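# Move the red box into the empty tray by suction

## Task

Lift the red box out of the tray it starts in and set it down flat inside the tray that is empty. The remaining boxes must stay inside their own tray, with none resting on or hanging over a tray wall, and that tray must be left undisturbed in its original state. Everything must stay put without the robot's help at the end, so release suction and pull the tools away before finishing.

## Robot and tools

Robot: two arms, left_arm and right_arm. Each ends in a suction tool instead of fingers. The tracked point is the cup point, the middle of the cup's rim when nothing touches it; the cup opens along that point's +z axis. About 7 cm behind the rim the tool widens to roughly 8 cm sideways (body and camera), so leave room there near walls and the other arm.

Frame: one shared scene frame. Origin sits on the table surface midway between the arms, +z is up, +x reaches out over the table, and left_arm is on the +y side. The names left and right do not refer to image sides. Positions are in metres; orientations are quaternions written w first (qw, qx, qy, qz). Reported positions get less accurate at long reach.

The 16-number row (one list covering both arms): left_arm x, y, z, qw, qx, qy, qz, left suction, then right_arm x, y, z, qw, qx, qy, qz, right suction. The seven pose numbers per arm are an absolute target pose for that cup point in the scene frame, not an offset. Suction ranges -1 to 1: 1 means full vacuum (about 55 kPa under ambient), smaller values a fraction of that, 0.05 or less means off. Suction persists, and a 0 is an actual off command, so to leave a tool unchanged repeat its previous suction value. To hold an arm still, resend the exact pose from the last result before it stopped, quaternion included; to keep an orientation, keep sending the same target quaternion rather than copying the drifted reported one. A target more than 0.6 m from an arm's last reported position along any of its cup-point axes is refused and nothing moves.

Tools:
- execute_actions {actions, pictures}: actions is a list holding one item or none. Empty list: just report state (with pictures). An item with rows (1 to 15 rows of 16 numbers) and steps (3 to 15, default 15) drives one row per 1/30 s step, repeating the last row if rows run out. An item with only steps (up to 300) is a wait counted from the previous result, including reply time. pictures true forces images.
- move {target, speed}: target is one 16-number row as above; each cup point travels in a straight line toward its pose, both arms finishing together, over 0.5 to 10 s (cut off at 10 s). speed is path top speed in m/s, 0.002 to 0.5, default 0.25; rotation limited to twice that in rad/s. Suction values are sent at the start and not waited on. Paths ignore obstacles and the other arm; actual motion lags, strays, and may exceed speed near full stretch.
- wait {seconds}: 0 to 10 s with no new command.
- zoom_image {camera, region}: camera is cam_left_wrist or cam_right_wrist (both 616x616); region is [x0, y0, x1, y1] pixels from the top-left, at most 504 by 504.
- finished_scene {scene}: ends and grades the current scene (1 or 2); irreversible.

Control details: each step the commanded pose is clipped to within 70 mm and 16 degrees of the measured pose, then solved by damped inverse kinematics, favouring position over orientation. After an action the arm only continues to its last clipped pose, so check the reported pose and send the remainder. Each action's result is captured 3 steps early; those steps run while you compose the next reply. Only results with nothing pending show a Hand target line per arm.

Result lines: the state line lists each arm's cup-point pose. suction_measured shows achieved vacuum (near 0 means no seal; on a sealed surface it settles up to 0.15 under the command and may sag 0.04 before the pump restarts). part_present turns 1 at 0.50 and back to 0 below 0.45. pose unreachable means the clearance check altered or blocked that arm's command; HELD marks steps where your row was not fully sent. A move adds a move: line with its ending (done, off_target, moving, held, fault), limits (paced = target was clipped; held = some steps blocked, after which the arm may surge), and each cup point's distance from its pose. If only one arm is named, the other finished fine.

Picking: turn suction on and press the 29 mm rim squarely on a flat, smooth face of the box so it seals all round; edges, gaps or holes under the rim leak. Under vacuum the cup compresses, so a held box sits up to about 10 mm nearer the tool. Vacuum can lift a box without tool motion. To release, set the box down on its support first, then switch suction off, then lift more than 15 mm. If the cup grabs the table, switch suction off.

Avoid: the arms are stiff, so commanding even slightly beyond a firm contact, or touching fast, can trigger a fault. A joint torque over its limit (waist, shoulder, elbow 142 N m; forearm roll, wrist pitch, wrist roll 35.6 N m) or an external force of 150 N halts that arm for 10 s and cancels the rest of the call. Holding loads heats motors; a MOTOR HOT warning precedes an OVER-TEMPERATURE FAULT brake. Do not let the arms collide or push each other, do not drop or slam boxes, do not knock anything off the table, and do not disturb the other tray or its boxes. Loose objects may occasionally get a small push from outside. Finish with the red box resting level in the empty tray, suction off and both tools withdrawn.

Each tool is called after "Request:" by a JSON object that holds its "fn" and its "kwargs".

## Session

Request:
{"fn": "execute_actions", "kwargs": {"actions": []}}

Scene clock: 0.00 s of 4800.00 s.
left_arm: end_effector_position=(+0.5409, +0.4560, +0.3402) suction_measured=0.00 part_present=0 end_effector_quat_wxyz=(+0.002, -0.334, +0.943, +0.001) | right_arm: end_effector_position=(+0.4284, -0.3128, +0.3405) suction_measured=0.00 part_present=0 end_effector_quat_wxyz=(+0.001, +0.196, +0.981, +0.002)
Joint positions: left_arm=[ 0.263  0.129  0.191 -0.001 -1.628  0.259] | right_arm=[ 0.262  0.128  0.19  -0.002 -1.628 -0.785]
Joint velocities: left_arm=[-0.     0.     0.002 -0.001  0.    -0.   ] | right_arm=[-0.    -0.001 -0.     0.     0.001 -0.001]
Hand target (left_arm): +0.541, +0.456, +0.340; +0.002, -0.334, +0.943, +0.001
Hand target (right_arm): +0.428, -0.313, +0.340; +0.001, +0.196, +0.981, +0.002

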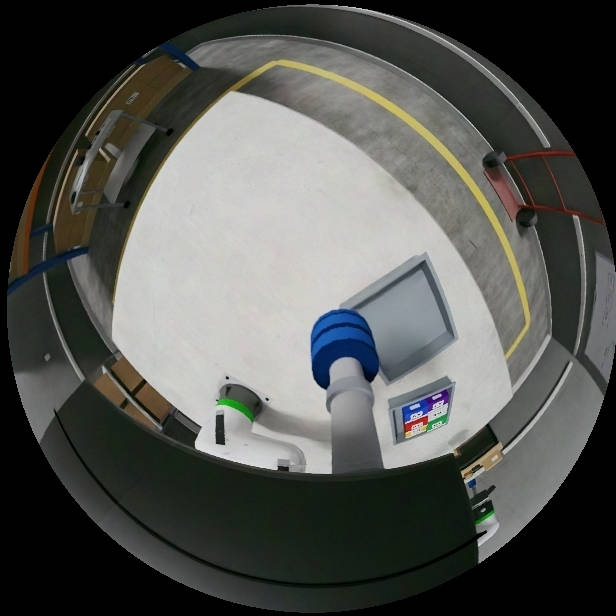

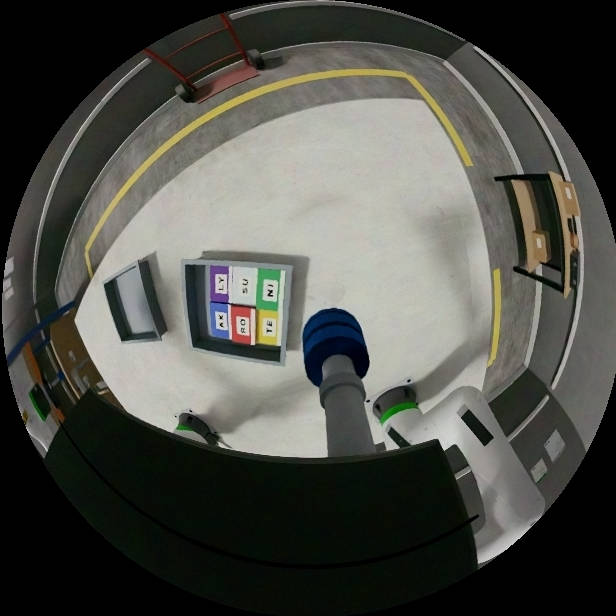

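Request:
{"fn": "move", "kwargs": {"target": [0.38,-0.09,0.14,0,-0.334,0.943,0,0,0.33,-0.56,0.34,0,0.196,0.981,0,0], "speed": 0.35}}

Request:
{"fn": "zoom_image", "kwargs": {"camera": "cam_left_wrist", "region": [200, 180, 480, 460]}}

Scene clock: 2.47 s of 4800.00 s.
left_arm: end_effector_position=(+0.3803, -0.0904, +0.1402) suction_measured=0.00 part_present=0 end_effector_quat_wxyz=(-0.000, -0.334, +0.943, -0.002) | right_arm: end_effector_position=(+0.3300, -0.5599, +0.3398) suction_measured=0.00 part_present=0 end_effector_quat_wxyz=(+0.001, +0.196, +0.981, -0.001)
Joint positions: left_arm=[-0.879  0.385  0.035  0.003 -1.217  1.401] | right_arm=[-0.257 -0.031  0.021  0.002 -1.621 -0.267]
Joint velocities: left_arm=[-0.001  0.002  0.001 -0.001 -0.001  0.001] | right_arm=[-0.     0.     0.001  0.     0.001  0.001]
Hand target (left_arm): +0.380, -0.090, +0.140; -0.000, -0.334, +0.943, -0.002
Hand target (right_arm): +0.330, -0.560, +0.340; +0.001, +0.196, +0.981, -0.001
Off the commanded pose (left_arm): 0.001 m, 0 deg.
Off the commanded pose (right_arm): 0.000 m, 0 deg.
Kept back: nothing.
move: done

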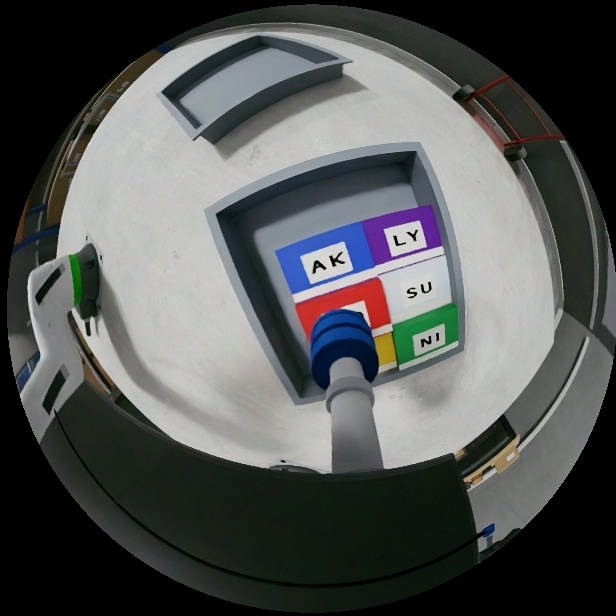

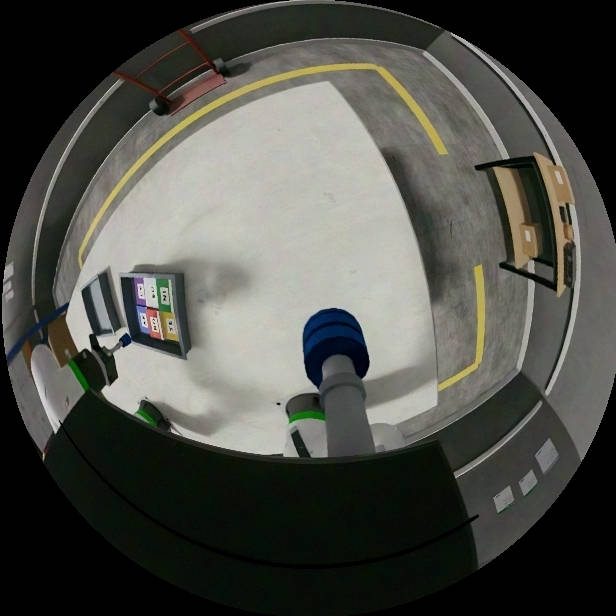

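Region (200, 180, 480, 460) of cam_left_wrist's 616x616 image, scaled by 1.800, with more detail than that image has.

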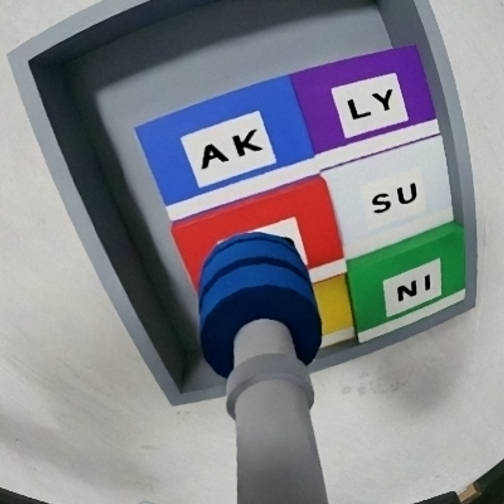

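Request:
{"fn": "move", "kwargs": {"target": [0.369,-0.104,0.10,0,-0.334,0.943,0,0,0.33,-0.56,0.34,0,0.196,0.981,0,0], "speed": 0.1}}

Request:
{"fn": "zoom_image", "kwargs": {"camera": "cam_right_wrist", "region": [80, 260, 200, 380]}}

Scene clock: 3.50 s of 4800.00 s.
left_arm: end_effector_position=(+0.3690, -0.1040, +0.1001) suction_measured=0.00 part_present=0 end_effector_quat_wxyz=(-0.000, -0.334, +0.943, -0.000) | right_arm: end_effector_position=(+0.3300, -0.5600, +0.3400) suction_measured=0.00 part_present=0 end_effector_quat_wxyz=(+0.000, +0.196, +0.981, -0.000)
Joint positions: left_arm=[-0.912  0.436  0.006  0.    -1.141  1.435] | right_arm=[-0.259 -0.029  0.024  0.    -1.624 -0.265]
Joint velocities: left_arm=[-0.001  0.001 -0.    -0.     0.     0.001] | right_arm=[ 0.    -0.    -0.     0.     0.001  0.001]
Hand target (left_arm): +0.369, -0.104, +0.100; -0.000, -0.334, +0.943, -0.000
Hand target (right_arm): +0.330, -0.560, +0.340; +0.000, +0.196, +0.981, -0.000
Off the commanded pose (left_arm): 0.000 m, 0 deg.
Off the commanded pose (right_arm): 0.000 m, 0 deg.
Kept back: nothing.
move: done

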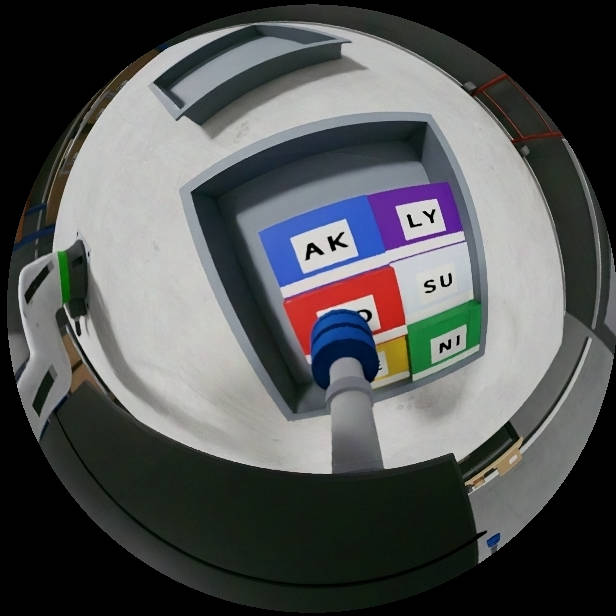

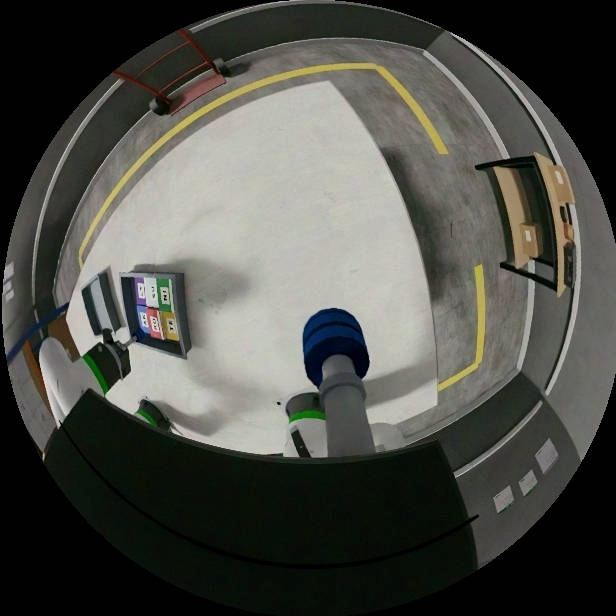

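Region (80, 260, 200, 380) of cam_right_wrist's 616x616 image, scaled by 4.200, with more detail than that image has.

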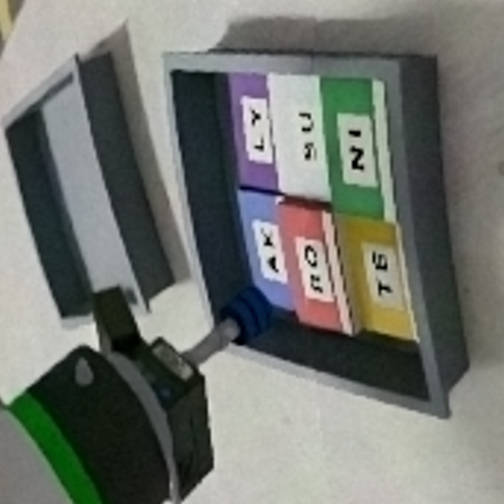

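Request:
{"fn": "move", "kwargs": {"target": [0.368,-0.111,0.068,0,-0.334,0.943,0,1,0.33,-0.56,0.34,0,0.196,0.981,0,0], "speed": 0.05}}

Scene clock: 4.70 s of 4800.00 s.
left_arm: end_effector_position=(+0.3680, -0.1110, +0.0681) suction_measured=0.00 part_present=0 end_effector_quat_wxyz=(-0.000, -0.334, +0.943, -0.000) | right_arm: end_effector_position=(+0.3300, -0.5600, +0.3400) suction_measured=0.00 part_present=0 end_effector_quat_wxyz=(+0.000, +0.196, +0.981, +0.000)
Joint positions: left_arm=[-0.922  0.482 -0.009  0.    -1.08   1.445] | right_arm=[-0.259 -0.029  0.024 -0.    -1.624 -0.265]
Joint velocities: left_arm=[-0.     0.001  0.001  0.     0.001 -0.   ] | right_arm=[ 0.    -0.    -0.    -0.001 -0.    -0.   ]
Hand target (left_arm): +0.368, -0.111, +0.068; -0.000, -0.334, +0.943, -0.000
Hand target (right_arm): +0.330, -0.560, +0.340; +0.000, +0.196, +0.981, -0.000
Off the commanded pose (left_arm): 0.000 m, 0 deg.
Off the commanded pose (right_arm): 0.000 m, 0 deg.
Kept back: nothing.
move: done

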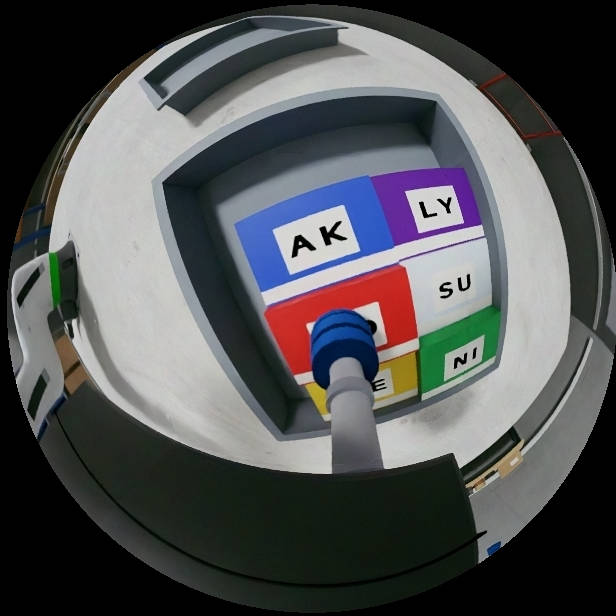

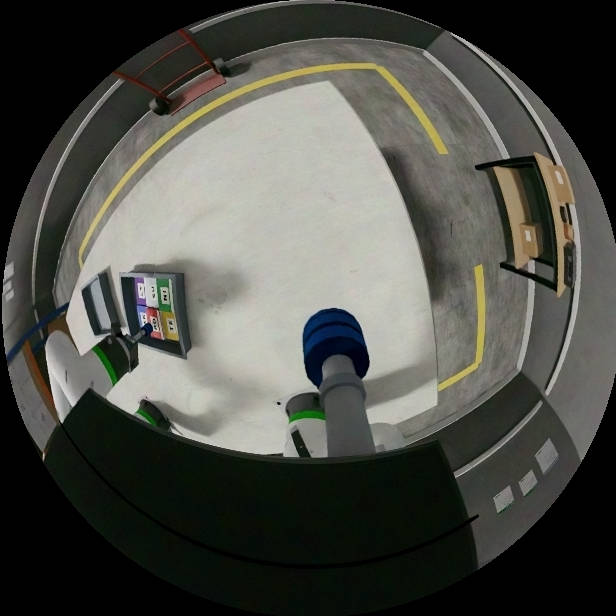

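Request:
{"fn": "move", "kwargs": {"target": [0.368,-0.111,0.057,0,-0.334,0.943,0,1,0.33,-0.56,0.34,0,0.196,0.981,0,0], "speed": 0.03}}

Scene clock: 5.67 s of 4800.00 s.
left_arm: end_effector_position=(+0.3680, -0.1110, +0.0570) suction_measured=0.00 part_present=0 end_effector_quat_wxyz=(-0.000, -0.334, +0.943, -0.000) | right_arm: end_effector_position=(+0.3300, -0.5600, +0.3400) suction_measured=0.00 part_present=0 end_effector_quat_wxyz=(-0.000, +0.196, +0.981, +0.000)
Joint positions: left_arm=[-0.922  0.495 -0.018  0.    -1.057  1.445] | right_arm=[-0.259 -0.029  0.024 -0.    -1.624 -0.265]
Joint velocities: left_arm=[ 0.     0.     0.    -0.     0.001  0.   ] | right_arm=[-0.     0.001  0.     0.    -0.001 -0.001]
Hand target (left_arm): +0.368, -0.111, +0.057; -0.000, -0.334, +0.943, -0.000
Hand target (right_arm): +0.330, -0.560, +0.340; -0.000, +0.196, +0.981, +0.000
Off the commanded pose (left_arm): 0.000 m, 0 deg.
Off the commanded pose (right_arm): 0.000 m, 0 deg.
Kept back: nothing.
move: done

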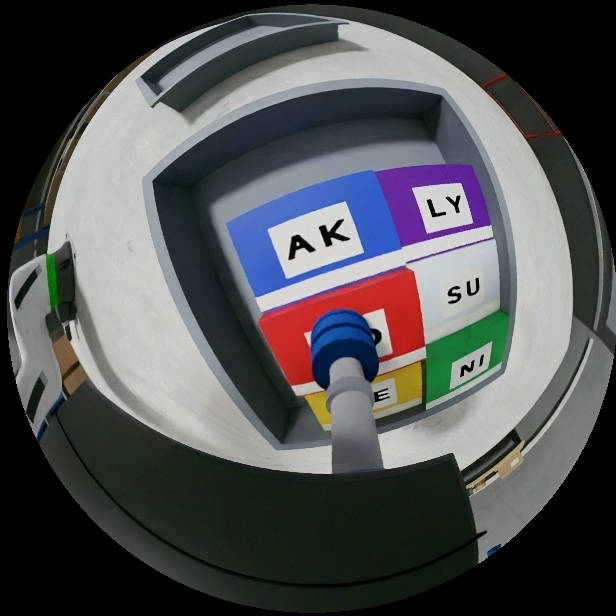

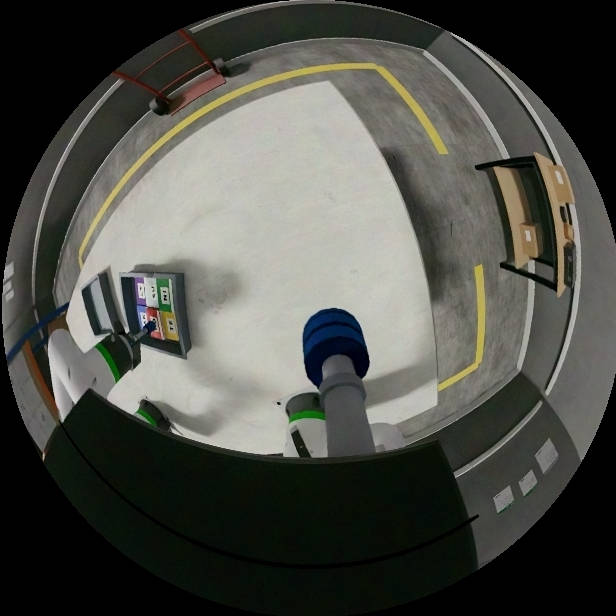

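Request:
{"fn": "move", "kwargs": {"target": [0.367,-0.113,0.049,0,-0.334,0.943,0,1,0.33,-0.56,0.34,0,0.196,0.981,0,0], "speed": 0.03}}

Scene clock: 6.60 s of 4800.00 s.
left_arm: end_effector_position=(+0.3670, -0.1130, +0.0490) suction_measured=0.55 part_present=1 end_effector_quat_wxyz=(-0.000, -0.334, +0.943, -0.000) | right_arm: end_effector_position=(+0.3300, -0.5600, +0.3400) suction_measured=0.00 part_present=0 end_effector_quat_wxyz=(-0.000, +0.196, +0.981, +0.000)
Joint positions: left_arm=[-0.926  0.507 -0.021  0.    -1.042  1.449] | right_arm=[-0.259 -0.029  0.024 -0.    -1.624 -0.265]
Joint velocities: left_arm=[-0.     0.001 -0.     0.     0.001  0.   ] | right_arm=[-0.    -0.    -0.    -0.002 -0.     0.   ]
Hand target (left_arm): +0.367, -0.113, +0.049; -0.000, -0.334, +0.943, -0.000
Hand target (right_arm): +0.330, -0.560, +0.340; -0.000, +0.196, +0.981, +0.000
Off the commanded pose (left_arm): 0.000 m, 0 deg.
Off the commanded pose (right_arm): 0.000 m, 0 deg.
Kept back: nothing.
move: done

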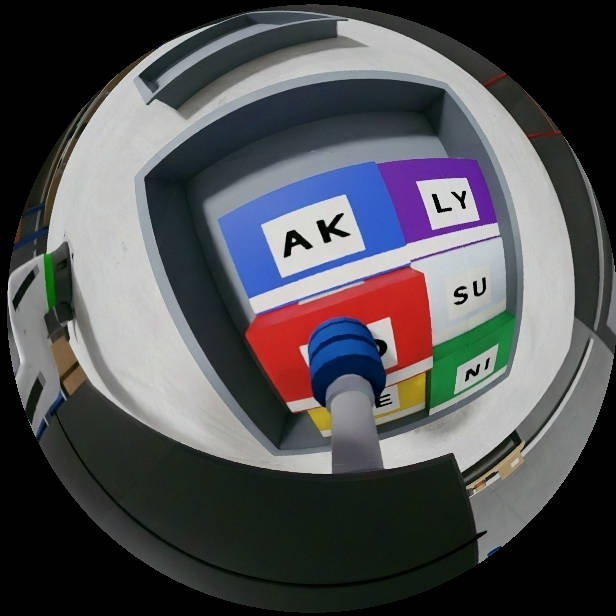

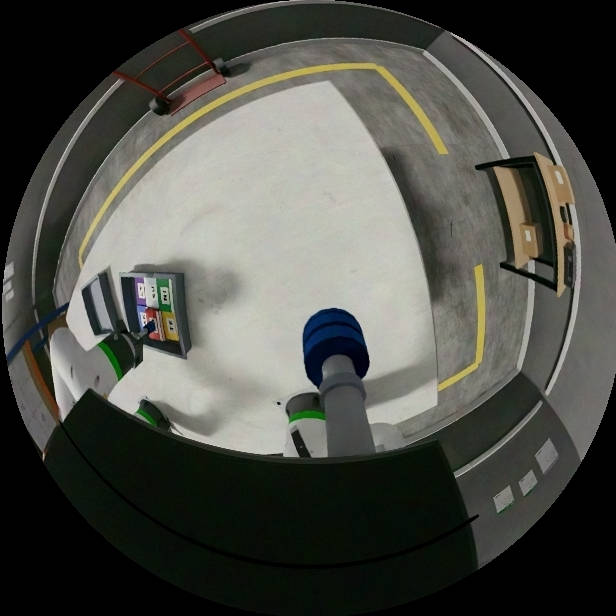

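Request:
{"fn": "move", "kwargs": {"target": [0.366,-0.112,0.085,0,-0.334,0.943,0,1,0.33,-0.56,0.34,0,0.196,0.981,0,0], "speed": 0.05}}

Scene clock: 7.87 s of 4800.00 s.
left_arm: end_effector_position=(+0.3660, -0.1120, +0.0849) suction_measured=0.98 part_present=1 end_effector_quat_wxyz=(+0.000, -0.334, +0.943, +0.000) | right_arm: end_effector_position=(+0.3300, -0.5600, +0.3400) suction_measured=0.00 part_present=0 end_effector_quat_wxyz=(+0.000, +0.196, +0.981, +0.000)
Joint positions: left_arm=[-0.926  0.463  0.007 -0.    -1.115  1.449] | right_arm=[-0.259 -0.029  0.024 -0.    -1.624 -0.265]
Joint velocities: left_arm=[ 0.    -0.001  0.    -0.    -0.001  0.   ] | right_arm=[-0.     0.001 -0.     0.    -0.001  0.001]
Hand target (left_arm): +0.366, -0.112, +0.085; +0.000, -0.334, +0.943, +0.000
Hand target (right_arm): +0.330, -0.560, +0.340; -0.000, +0.196, +0.981, +0.000
Off the commanded pose (left_arm): 0.000 m, 0 deg.
Off the commanded pose (right_arm): 0.000 m, 0 deg.
Kept back: nothing.
move: done

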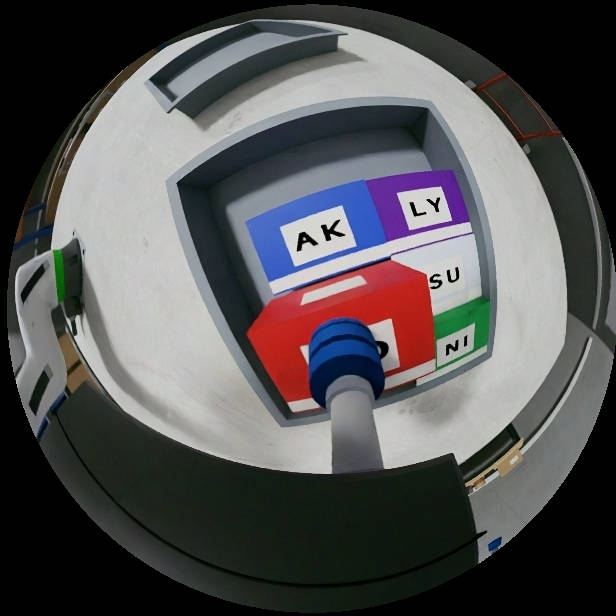

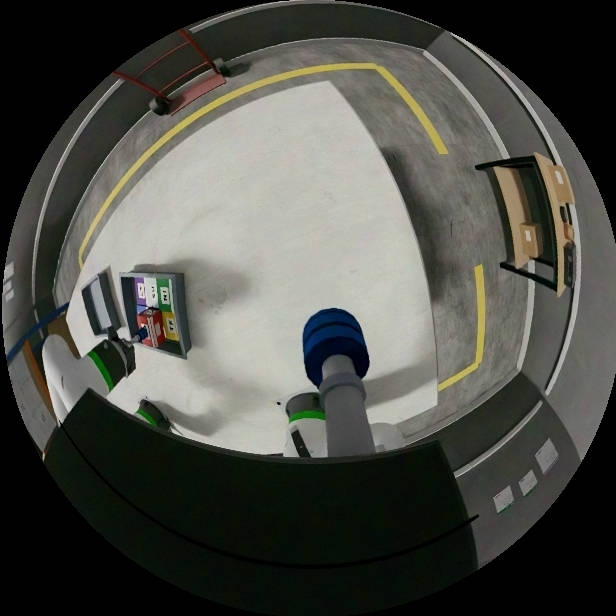

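Request:
{"fn": "move", "kwargs": {"target": [0.366,-0.112,0.15,0,-0.334,0.943,0,1,0.33,-0.56,0.34,0,0.196,0.981,0,0], "speed": 0.15}}

Request:
{"fn": "move", "kwargs": {"target": [0.56,0.23,0.15,0,-0.334,0.943,0,1,0.33,-0.56,0.34,0,0.196,0.981,0,0], "speed": 0.3}}

Scene clock: 8.90 s of 4800.00 s.
left_arm: end_effector_position=(+0.3660, -0.1120, +0.1499) suction_measured=0.98 part_present=1 end_effector_quat_wxyz=(+0.000, -0.334, +0.943, +0.000) | right_arm: end_effector_position=(+0.3300, -0.5600, +0.3400) suction_measured=0.00 part_present=0 end_effector_quat_wxyz=(+0.000, +0.196, +0.981, +0.000)
Joint positions: left_arm=[-0.926  0.403  0.084 -0.    -1.252  1.449] | right_arm=[-0.259 -0.029  0.024 -0.    -1.624 -0.265]
Joint velocities: left_arm=[ 0.    -0.001  0.    -0.    -0.001  0.   ] | right_arm=[-0.    -0.     0.     0.     0.    -0.001]
Hand target (left_arm): +0.366, -0.112, +0.150; +0.000, -0.334, +0.943, +0.000
Hand target (right_arm): +0.330, -0.560, +0.340; -0.000, +0.196, +0.981, +0.000
Off the commanded pose (left_arm): 0.000 m, 0 deg.
Off the commanded pose (right_arm): 0.000 m, 0 deg.
Kept back: nothing.
move: done

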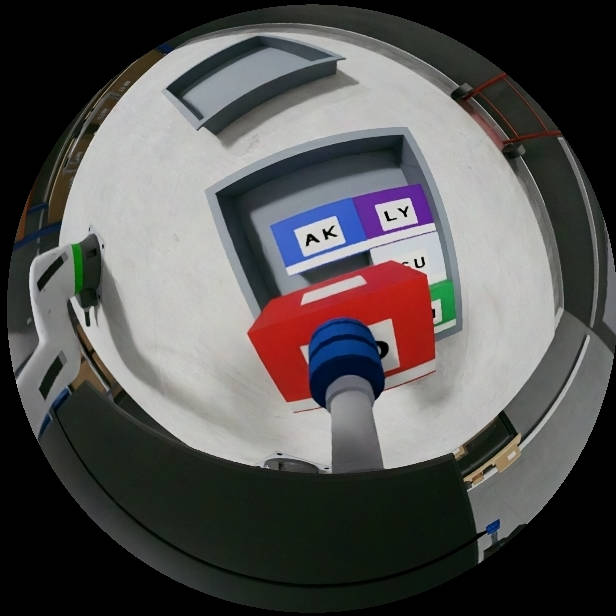

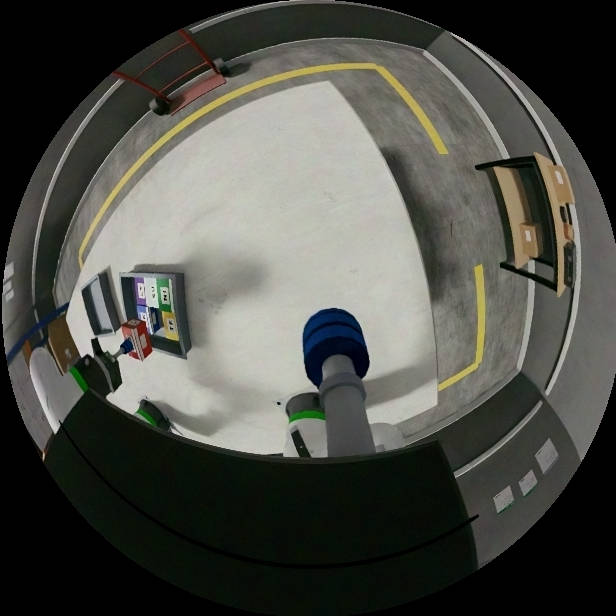

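Scene clock: 10.67 s of 4800.00 s.
left_arm: end_effector_position=(+0.5598, +0.2303, +0.1499) suction_measured=0.98 part_present=1 end_effector_quat_wxyz=(+0.001, -0.334, +0.943, +0.001) | right_arm: end_effector_position=(+0.3300, -0.5600, +0.3400) suction_measured=0.00 part_present=0 end_effector_quat_wxyz=(-0.000, +0.196, +0.981, +0.000)
Joint positions: left_arm=[-0.192  0.284 -0.074 -0.003 -1.212  0.715] | right_arm=[-0.259 -0.029  0.024 -0.    -1.624 -0.265]
Joint velocities: left_arm=[ 0.001  0.001  0.002  0.001 -0.    -0.002] | right_arm=[-0.    -0.001 -0.     0.001  0.001 -0.   ]
Hand target (left_arm): +0.560, +0.230, +0.150; +0.001, -0.334, +0.943, +0.001
Hand target (right_arm): +0.330, -0.560, +0.340; -0.000, +0.196, +0.981, +0.000
Off the commanded pose (left_arm): 0.000 m, 0 deg.
Off the commanded pose (right_arm): 0.000 m, 0 deg.
Kept back: nothing.
move: done

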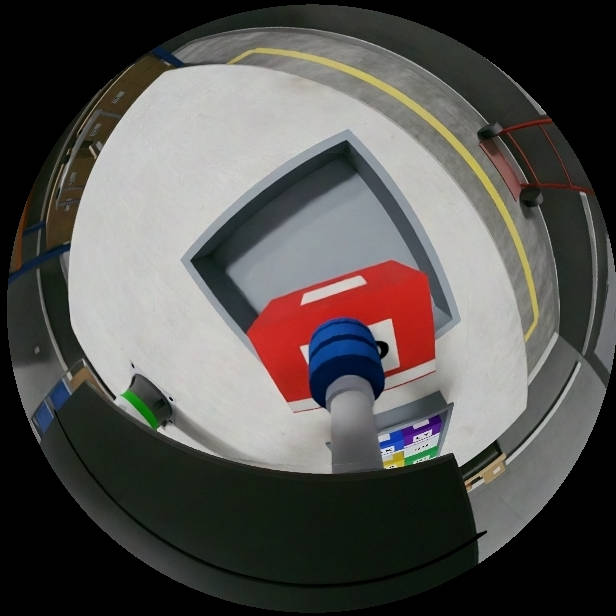

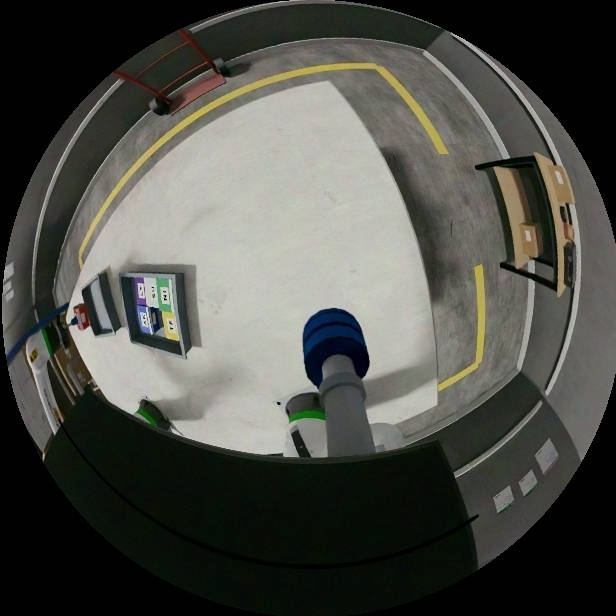

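Request:
{"fn": "move", "kwargs": {"target": [0.555,0.245,0.065,0,-0.334,0.943,0,1,0.33,-0.56,0.34,0,0.196,0.981,0,0], "speed": 0.12}}

Request:
{"fn": "move", "kwargs": {"target": [0.555,0.245,0.044,0,-0.334,0.943,0,1,0.33,-0.56,0.34,0,0.196,0.981,0,0], "speed": 0.025}}

Scene clock: 12.00 s of 4800.00 s.
left_arm: end_effector_position=(+0.5550, +0.2450, +0.0651) suction_measured=0.98 part_present=1 end_effector_quat_wxyz=(+0.000, -0.334, +0.943, +0.000) | right_arm: end_effector_position=(+0.3300, -0.5600, +0.3400) suction_measured=0.00 part_present=0 end_effector_quat_wxyz=(+0.000, +0.196, +0.981, +0.000)
Joint positions: left_arm=[-0.162  0.356 -0.199 -0.    -1.016  0.684] | right_arm=[-0.259 -0.029  0.024 -0.    -1.624 -0.265]
Joint velocities: left_arm=[0.    0.001 0.    0.    0.001 0.   ] | right_arm=[ 0. -0.  0. -0. -0. -0.]
Hand target (left_arm): +0.555, +0.245, +0.065; -0.000, -0.334, +0.943, +0.000
Hand target (right_arm): +0.330, -0.560, +0.340; -0.000, +0.196, +0.981, +0.000
Off the commanded pose (left_arm): 0.000 m, 0 deg.
Off the commanded pose (right_arm): 0.000 m, 0 deg.
Kept back: nothing.
move: done

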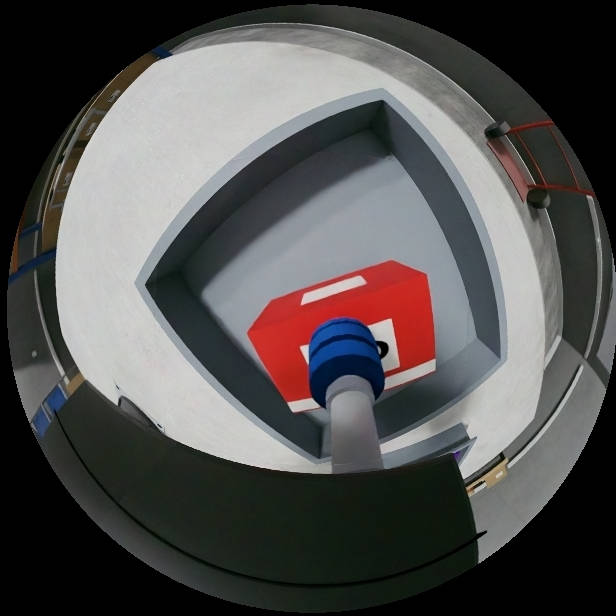

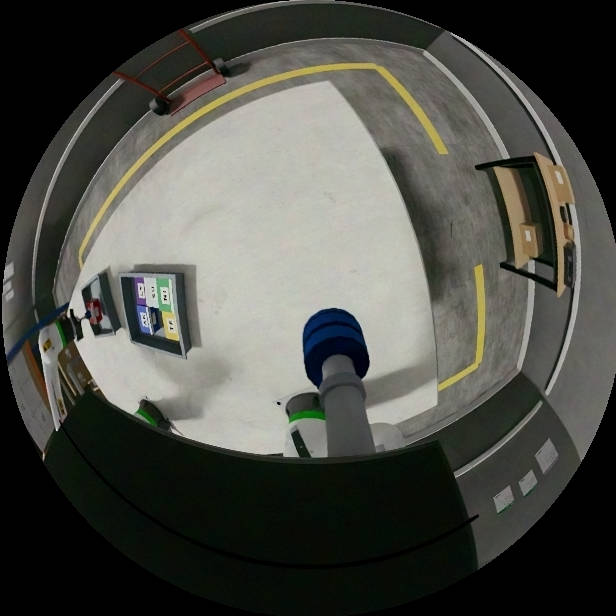

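Scene clock: 13.10 s of 4800.00 s.
left_arm: end_effector_position=(+0.5550, +0.2450, +0.0440) suction_measured=0.98 part_present=1 end_effector_quat_wxyz=(+0.000, -0.334, +0.943, -0.000) | right_arm: end_effector_position=(+0.3300, -0.5600, +0.3400) suction_measured=0.00 part_present=0 end_effector_quat_wxyz=(+0.000, +0.196, +0.981, +0.000)
Joint positions: left_arm=[-0.162  0.385 -0.217  0.    -0.969  0.684] | right_arm=[-0.259 -0.029  0.024 -0.    -1.624 -0.265]
Joint velocities: left_arm=[0.    0.001 0.    0.001 0.001 0.   ] | right_arm=[-0.     0.     0.     0.001  0.    -0.001]
Hand target (left_arm): +0.555, +0.245, +0.044; -0.000, -0.334, +0.943, -0.000
Hand target (right_arm): +0.330, -0.560, +0.340; -0.000, +0.196, +0.981, +0.000
Off the commanded pose (left_arm): 0.000 m, 0 deg.
Off the commanded pose (right_arm): 0.000 m, 0 deg.
Kept back: nothing.
move: done

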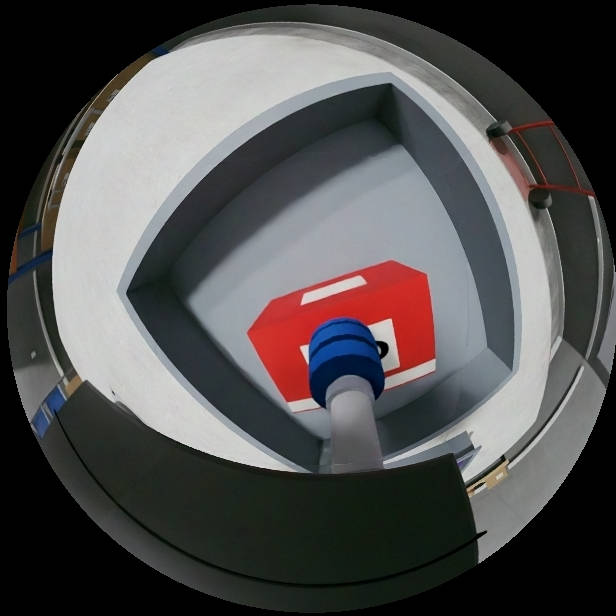

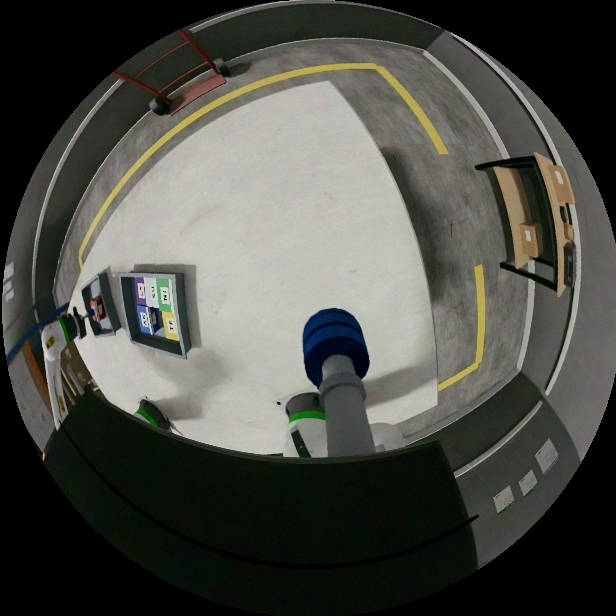

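Request:
{"fn": "execute_actions", "kwargs": {"actions": [{"rows":[[0.555,0.245,0.042,0,-0.334,0.943,0,1,0.33,-0.56,0.34,0,0.196,0.981,0,0],[0.555,0.245,0.042,0,-0.334,0.943,0,1,0.33,-0.56,0.34,0,0.196,0.981,0,0],[0.555,0.245,0.042,0,-0.334,0.943,0,1,0.33,-0.56,0.34,0,0.196,0.981,0,0],[0.555,0.245,0.042,0,-0.334,0.943,0,1,0.33,-0.56,0.34,0,0.196,0.981,0,0],[0.555,0.245,0.042,0,-0.334,0.943,0,1,0.33,-0.56,0.34,0,0.196,0.981,0,0],[0.555,0.245,0.042,0,-0.334,0.943,0,1,0.33,-0.56,0.34,0,0.196,0.981,0,0],[0.555,0.245,0.042,0,-0.334,0.943,0,1,0.33,-0.56,0.34,0,0.196,0.981,0,0],[0.555,0.245,0.042,0,-0.334,0.943,0,1,0.33,-0.56,0.34,0,0.196,0.981,0,0],[0.555,0.245,0.042,0,-0.334,0.943,0,0,0.33,-0.56,0.34,0,0.196,0.981,0,0]],"steps":15}]}}

Request:
{"fn": "move", "kwargs": {"target": [0.55,0.25,0.22,0,-0.334,0.943,0,0,0.33,-0.56,0.34,0,0.196,0.981,0,0], "speed": 0.25}}

Scene clock: 13.63 s of 4800.00 s.
left_arm: end_effector_position=(+0.5550, +0.2450, +0.0420) suction_measured=0.00 part_present=0 end_effector_quat_wxyz=(+0.000, -0.334, +0.943, -0.000) | right_arm: end_effector_position=(+0.3300, -0.5600, +0.3400) suction_measured=0.00 part_present=0 end_effector_quat_wxyz=(+0.000, +0.196, +0.981, +0.000)
Joint positions: left_arm=[-0.162  0.388 -0.218  0.    -0.965  0.684] | right_arm=[-0.259 -0.029  0.024 -0.    -1.624 -0.265]
Joint velocities: left_arm=[ 0.    -0.    -0.001 -0.001 -0.    -0.   ] | right_arm=[ 0.001  0.     0.     0.    -0.001 -0.   ]
Steps of this call (steps 1 to 4: nothing new was sent; steps 5 to 16: the first 12 steps of this action). Readings (end_effector_position | what the end effector reports):
5: left_arm (+0.5550, +0.2450, +0.0440) | right_arm (+0.3300, -0.5600, +0.3400) | left_arm suction_measured=0.98 part_present=1 | right_arm suction_measured=0.00 part_present=0
6: left_arm (+0.5551, +0.2450, +0.0433) | right_arm (+0.3300, -0.5600, +0.3400) | left_arm suction_measured=0.98 part_present=1 | right_arm suction_measured=0.00 part_present=0
8: left_arm (+0.5550, +0.2450, +0.0423) | right_arm (+0.3300, -0.5600, +0.3400) | left_arm suction_measured=0.98 part_present=1 | right_arm suction_measured=0.00 part_present=0
12: left_arm (+0.5550, +0.2450, +0.0420) | right_arm (+0.3300, -0.5600, +0.3400) | left_arm suction_measured=0.98 part_present=1 | right_arm suction_measured=0.00 part_present=0
16: the state above

Scene clock: 15.03 s of 4800.00 s.
left_arm: end_effector_position=(+0.5500, +0.2501, +0.2199) suction_measured=0.00 part_present=0 end_effector_quat_wxyz=(+0.000, -0.334, +0.943, +0.000) | right_arm: end_effector_position=(+0.3300, -0.5600, +0.3400) suction_measured=0.00 part_present=0 end_effector_quat_wxyz=(+0.000, +0.196, +0.981, +0.000)
Joint positions: left_arm=[-0.152  0.2   -0.009 -0.    -1.361  0.675] | right_arm=[-0.259 -0.029  0.024 -0.    -1.624 -0.265]
Joint velocities: left_arm=[ 0.     0.     0.002 -0.    -0.001 -0.001] | right_arm=[ 0.001 -0.001  0.    -0.001 -0.001 -0.   ]
Hand target (left_arm): +0.550, +0.250, +0.220; +0.000, -0.334, +0.943, +0.000
Hand target (right_arm): +0.330, -0.560, +0.340; -0.000, +0.196, +0.981, +0.000
Off your previous action's commanded pose (left_arm): 0.000 m, 0 deg at its last step (step 3 of this call).
Off your previous action's commanded pose (right_arm): 0.000 m, 0 deg at its last step (step 3 of this call).
Off the commanded pose (left_arm): 0.000 m, 0 deg.
Off the commanded pose (right_arm): 0.000 m, 0 deg.
Kept back: nothing.
move: done

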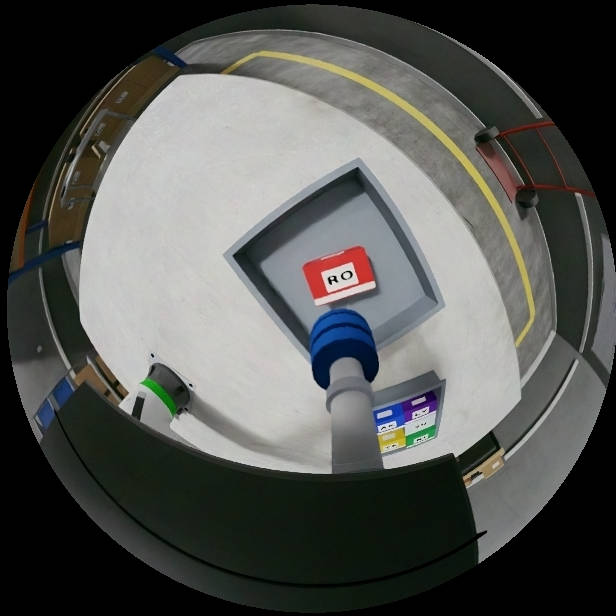

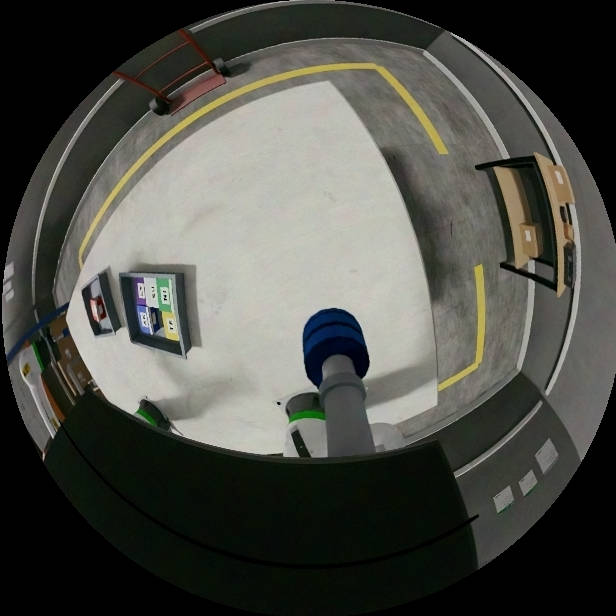

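Request:
{"fn": "finished_scene", "kwargs": {"scene": 2}}

The scene is finished: the task was done.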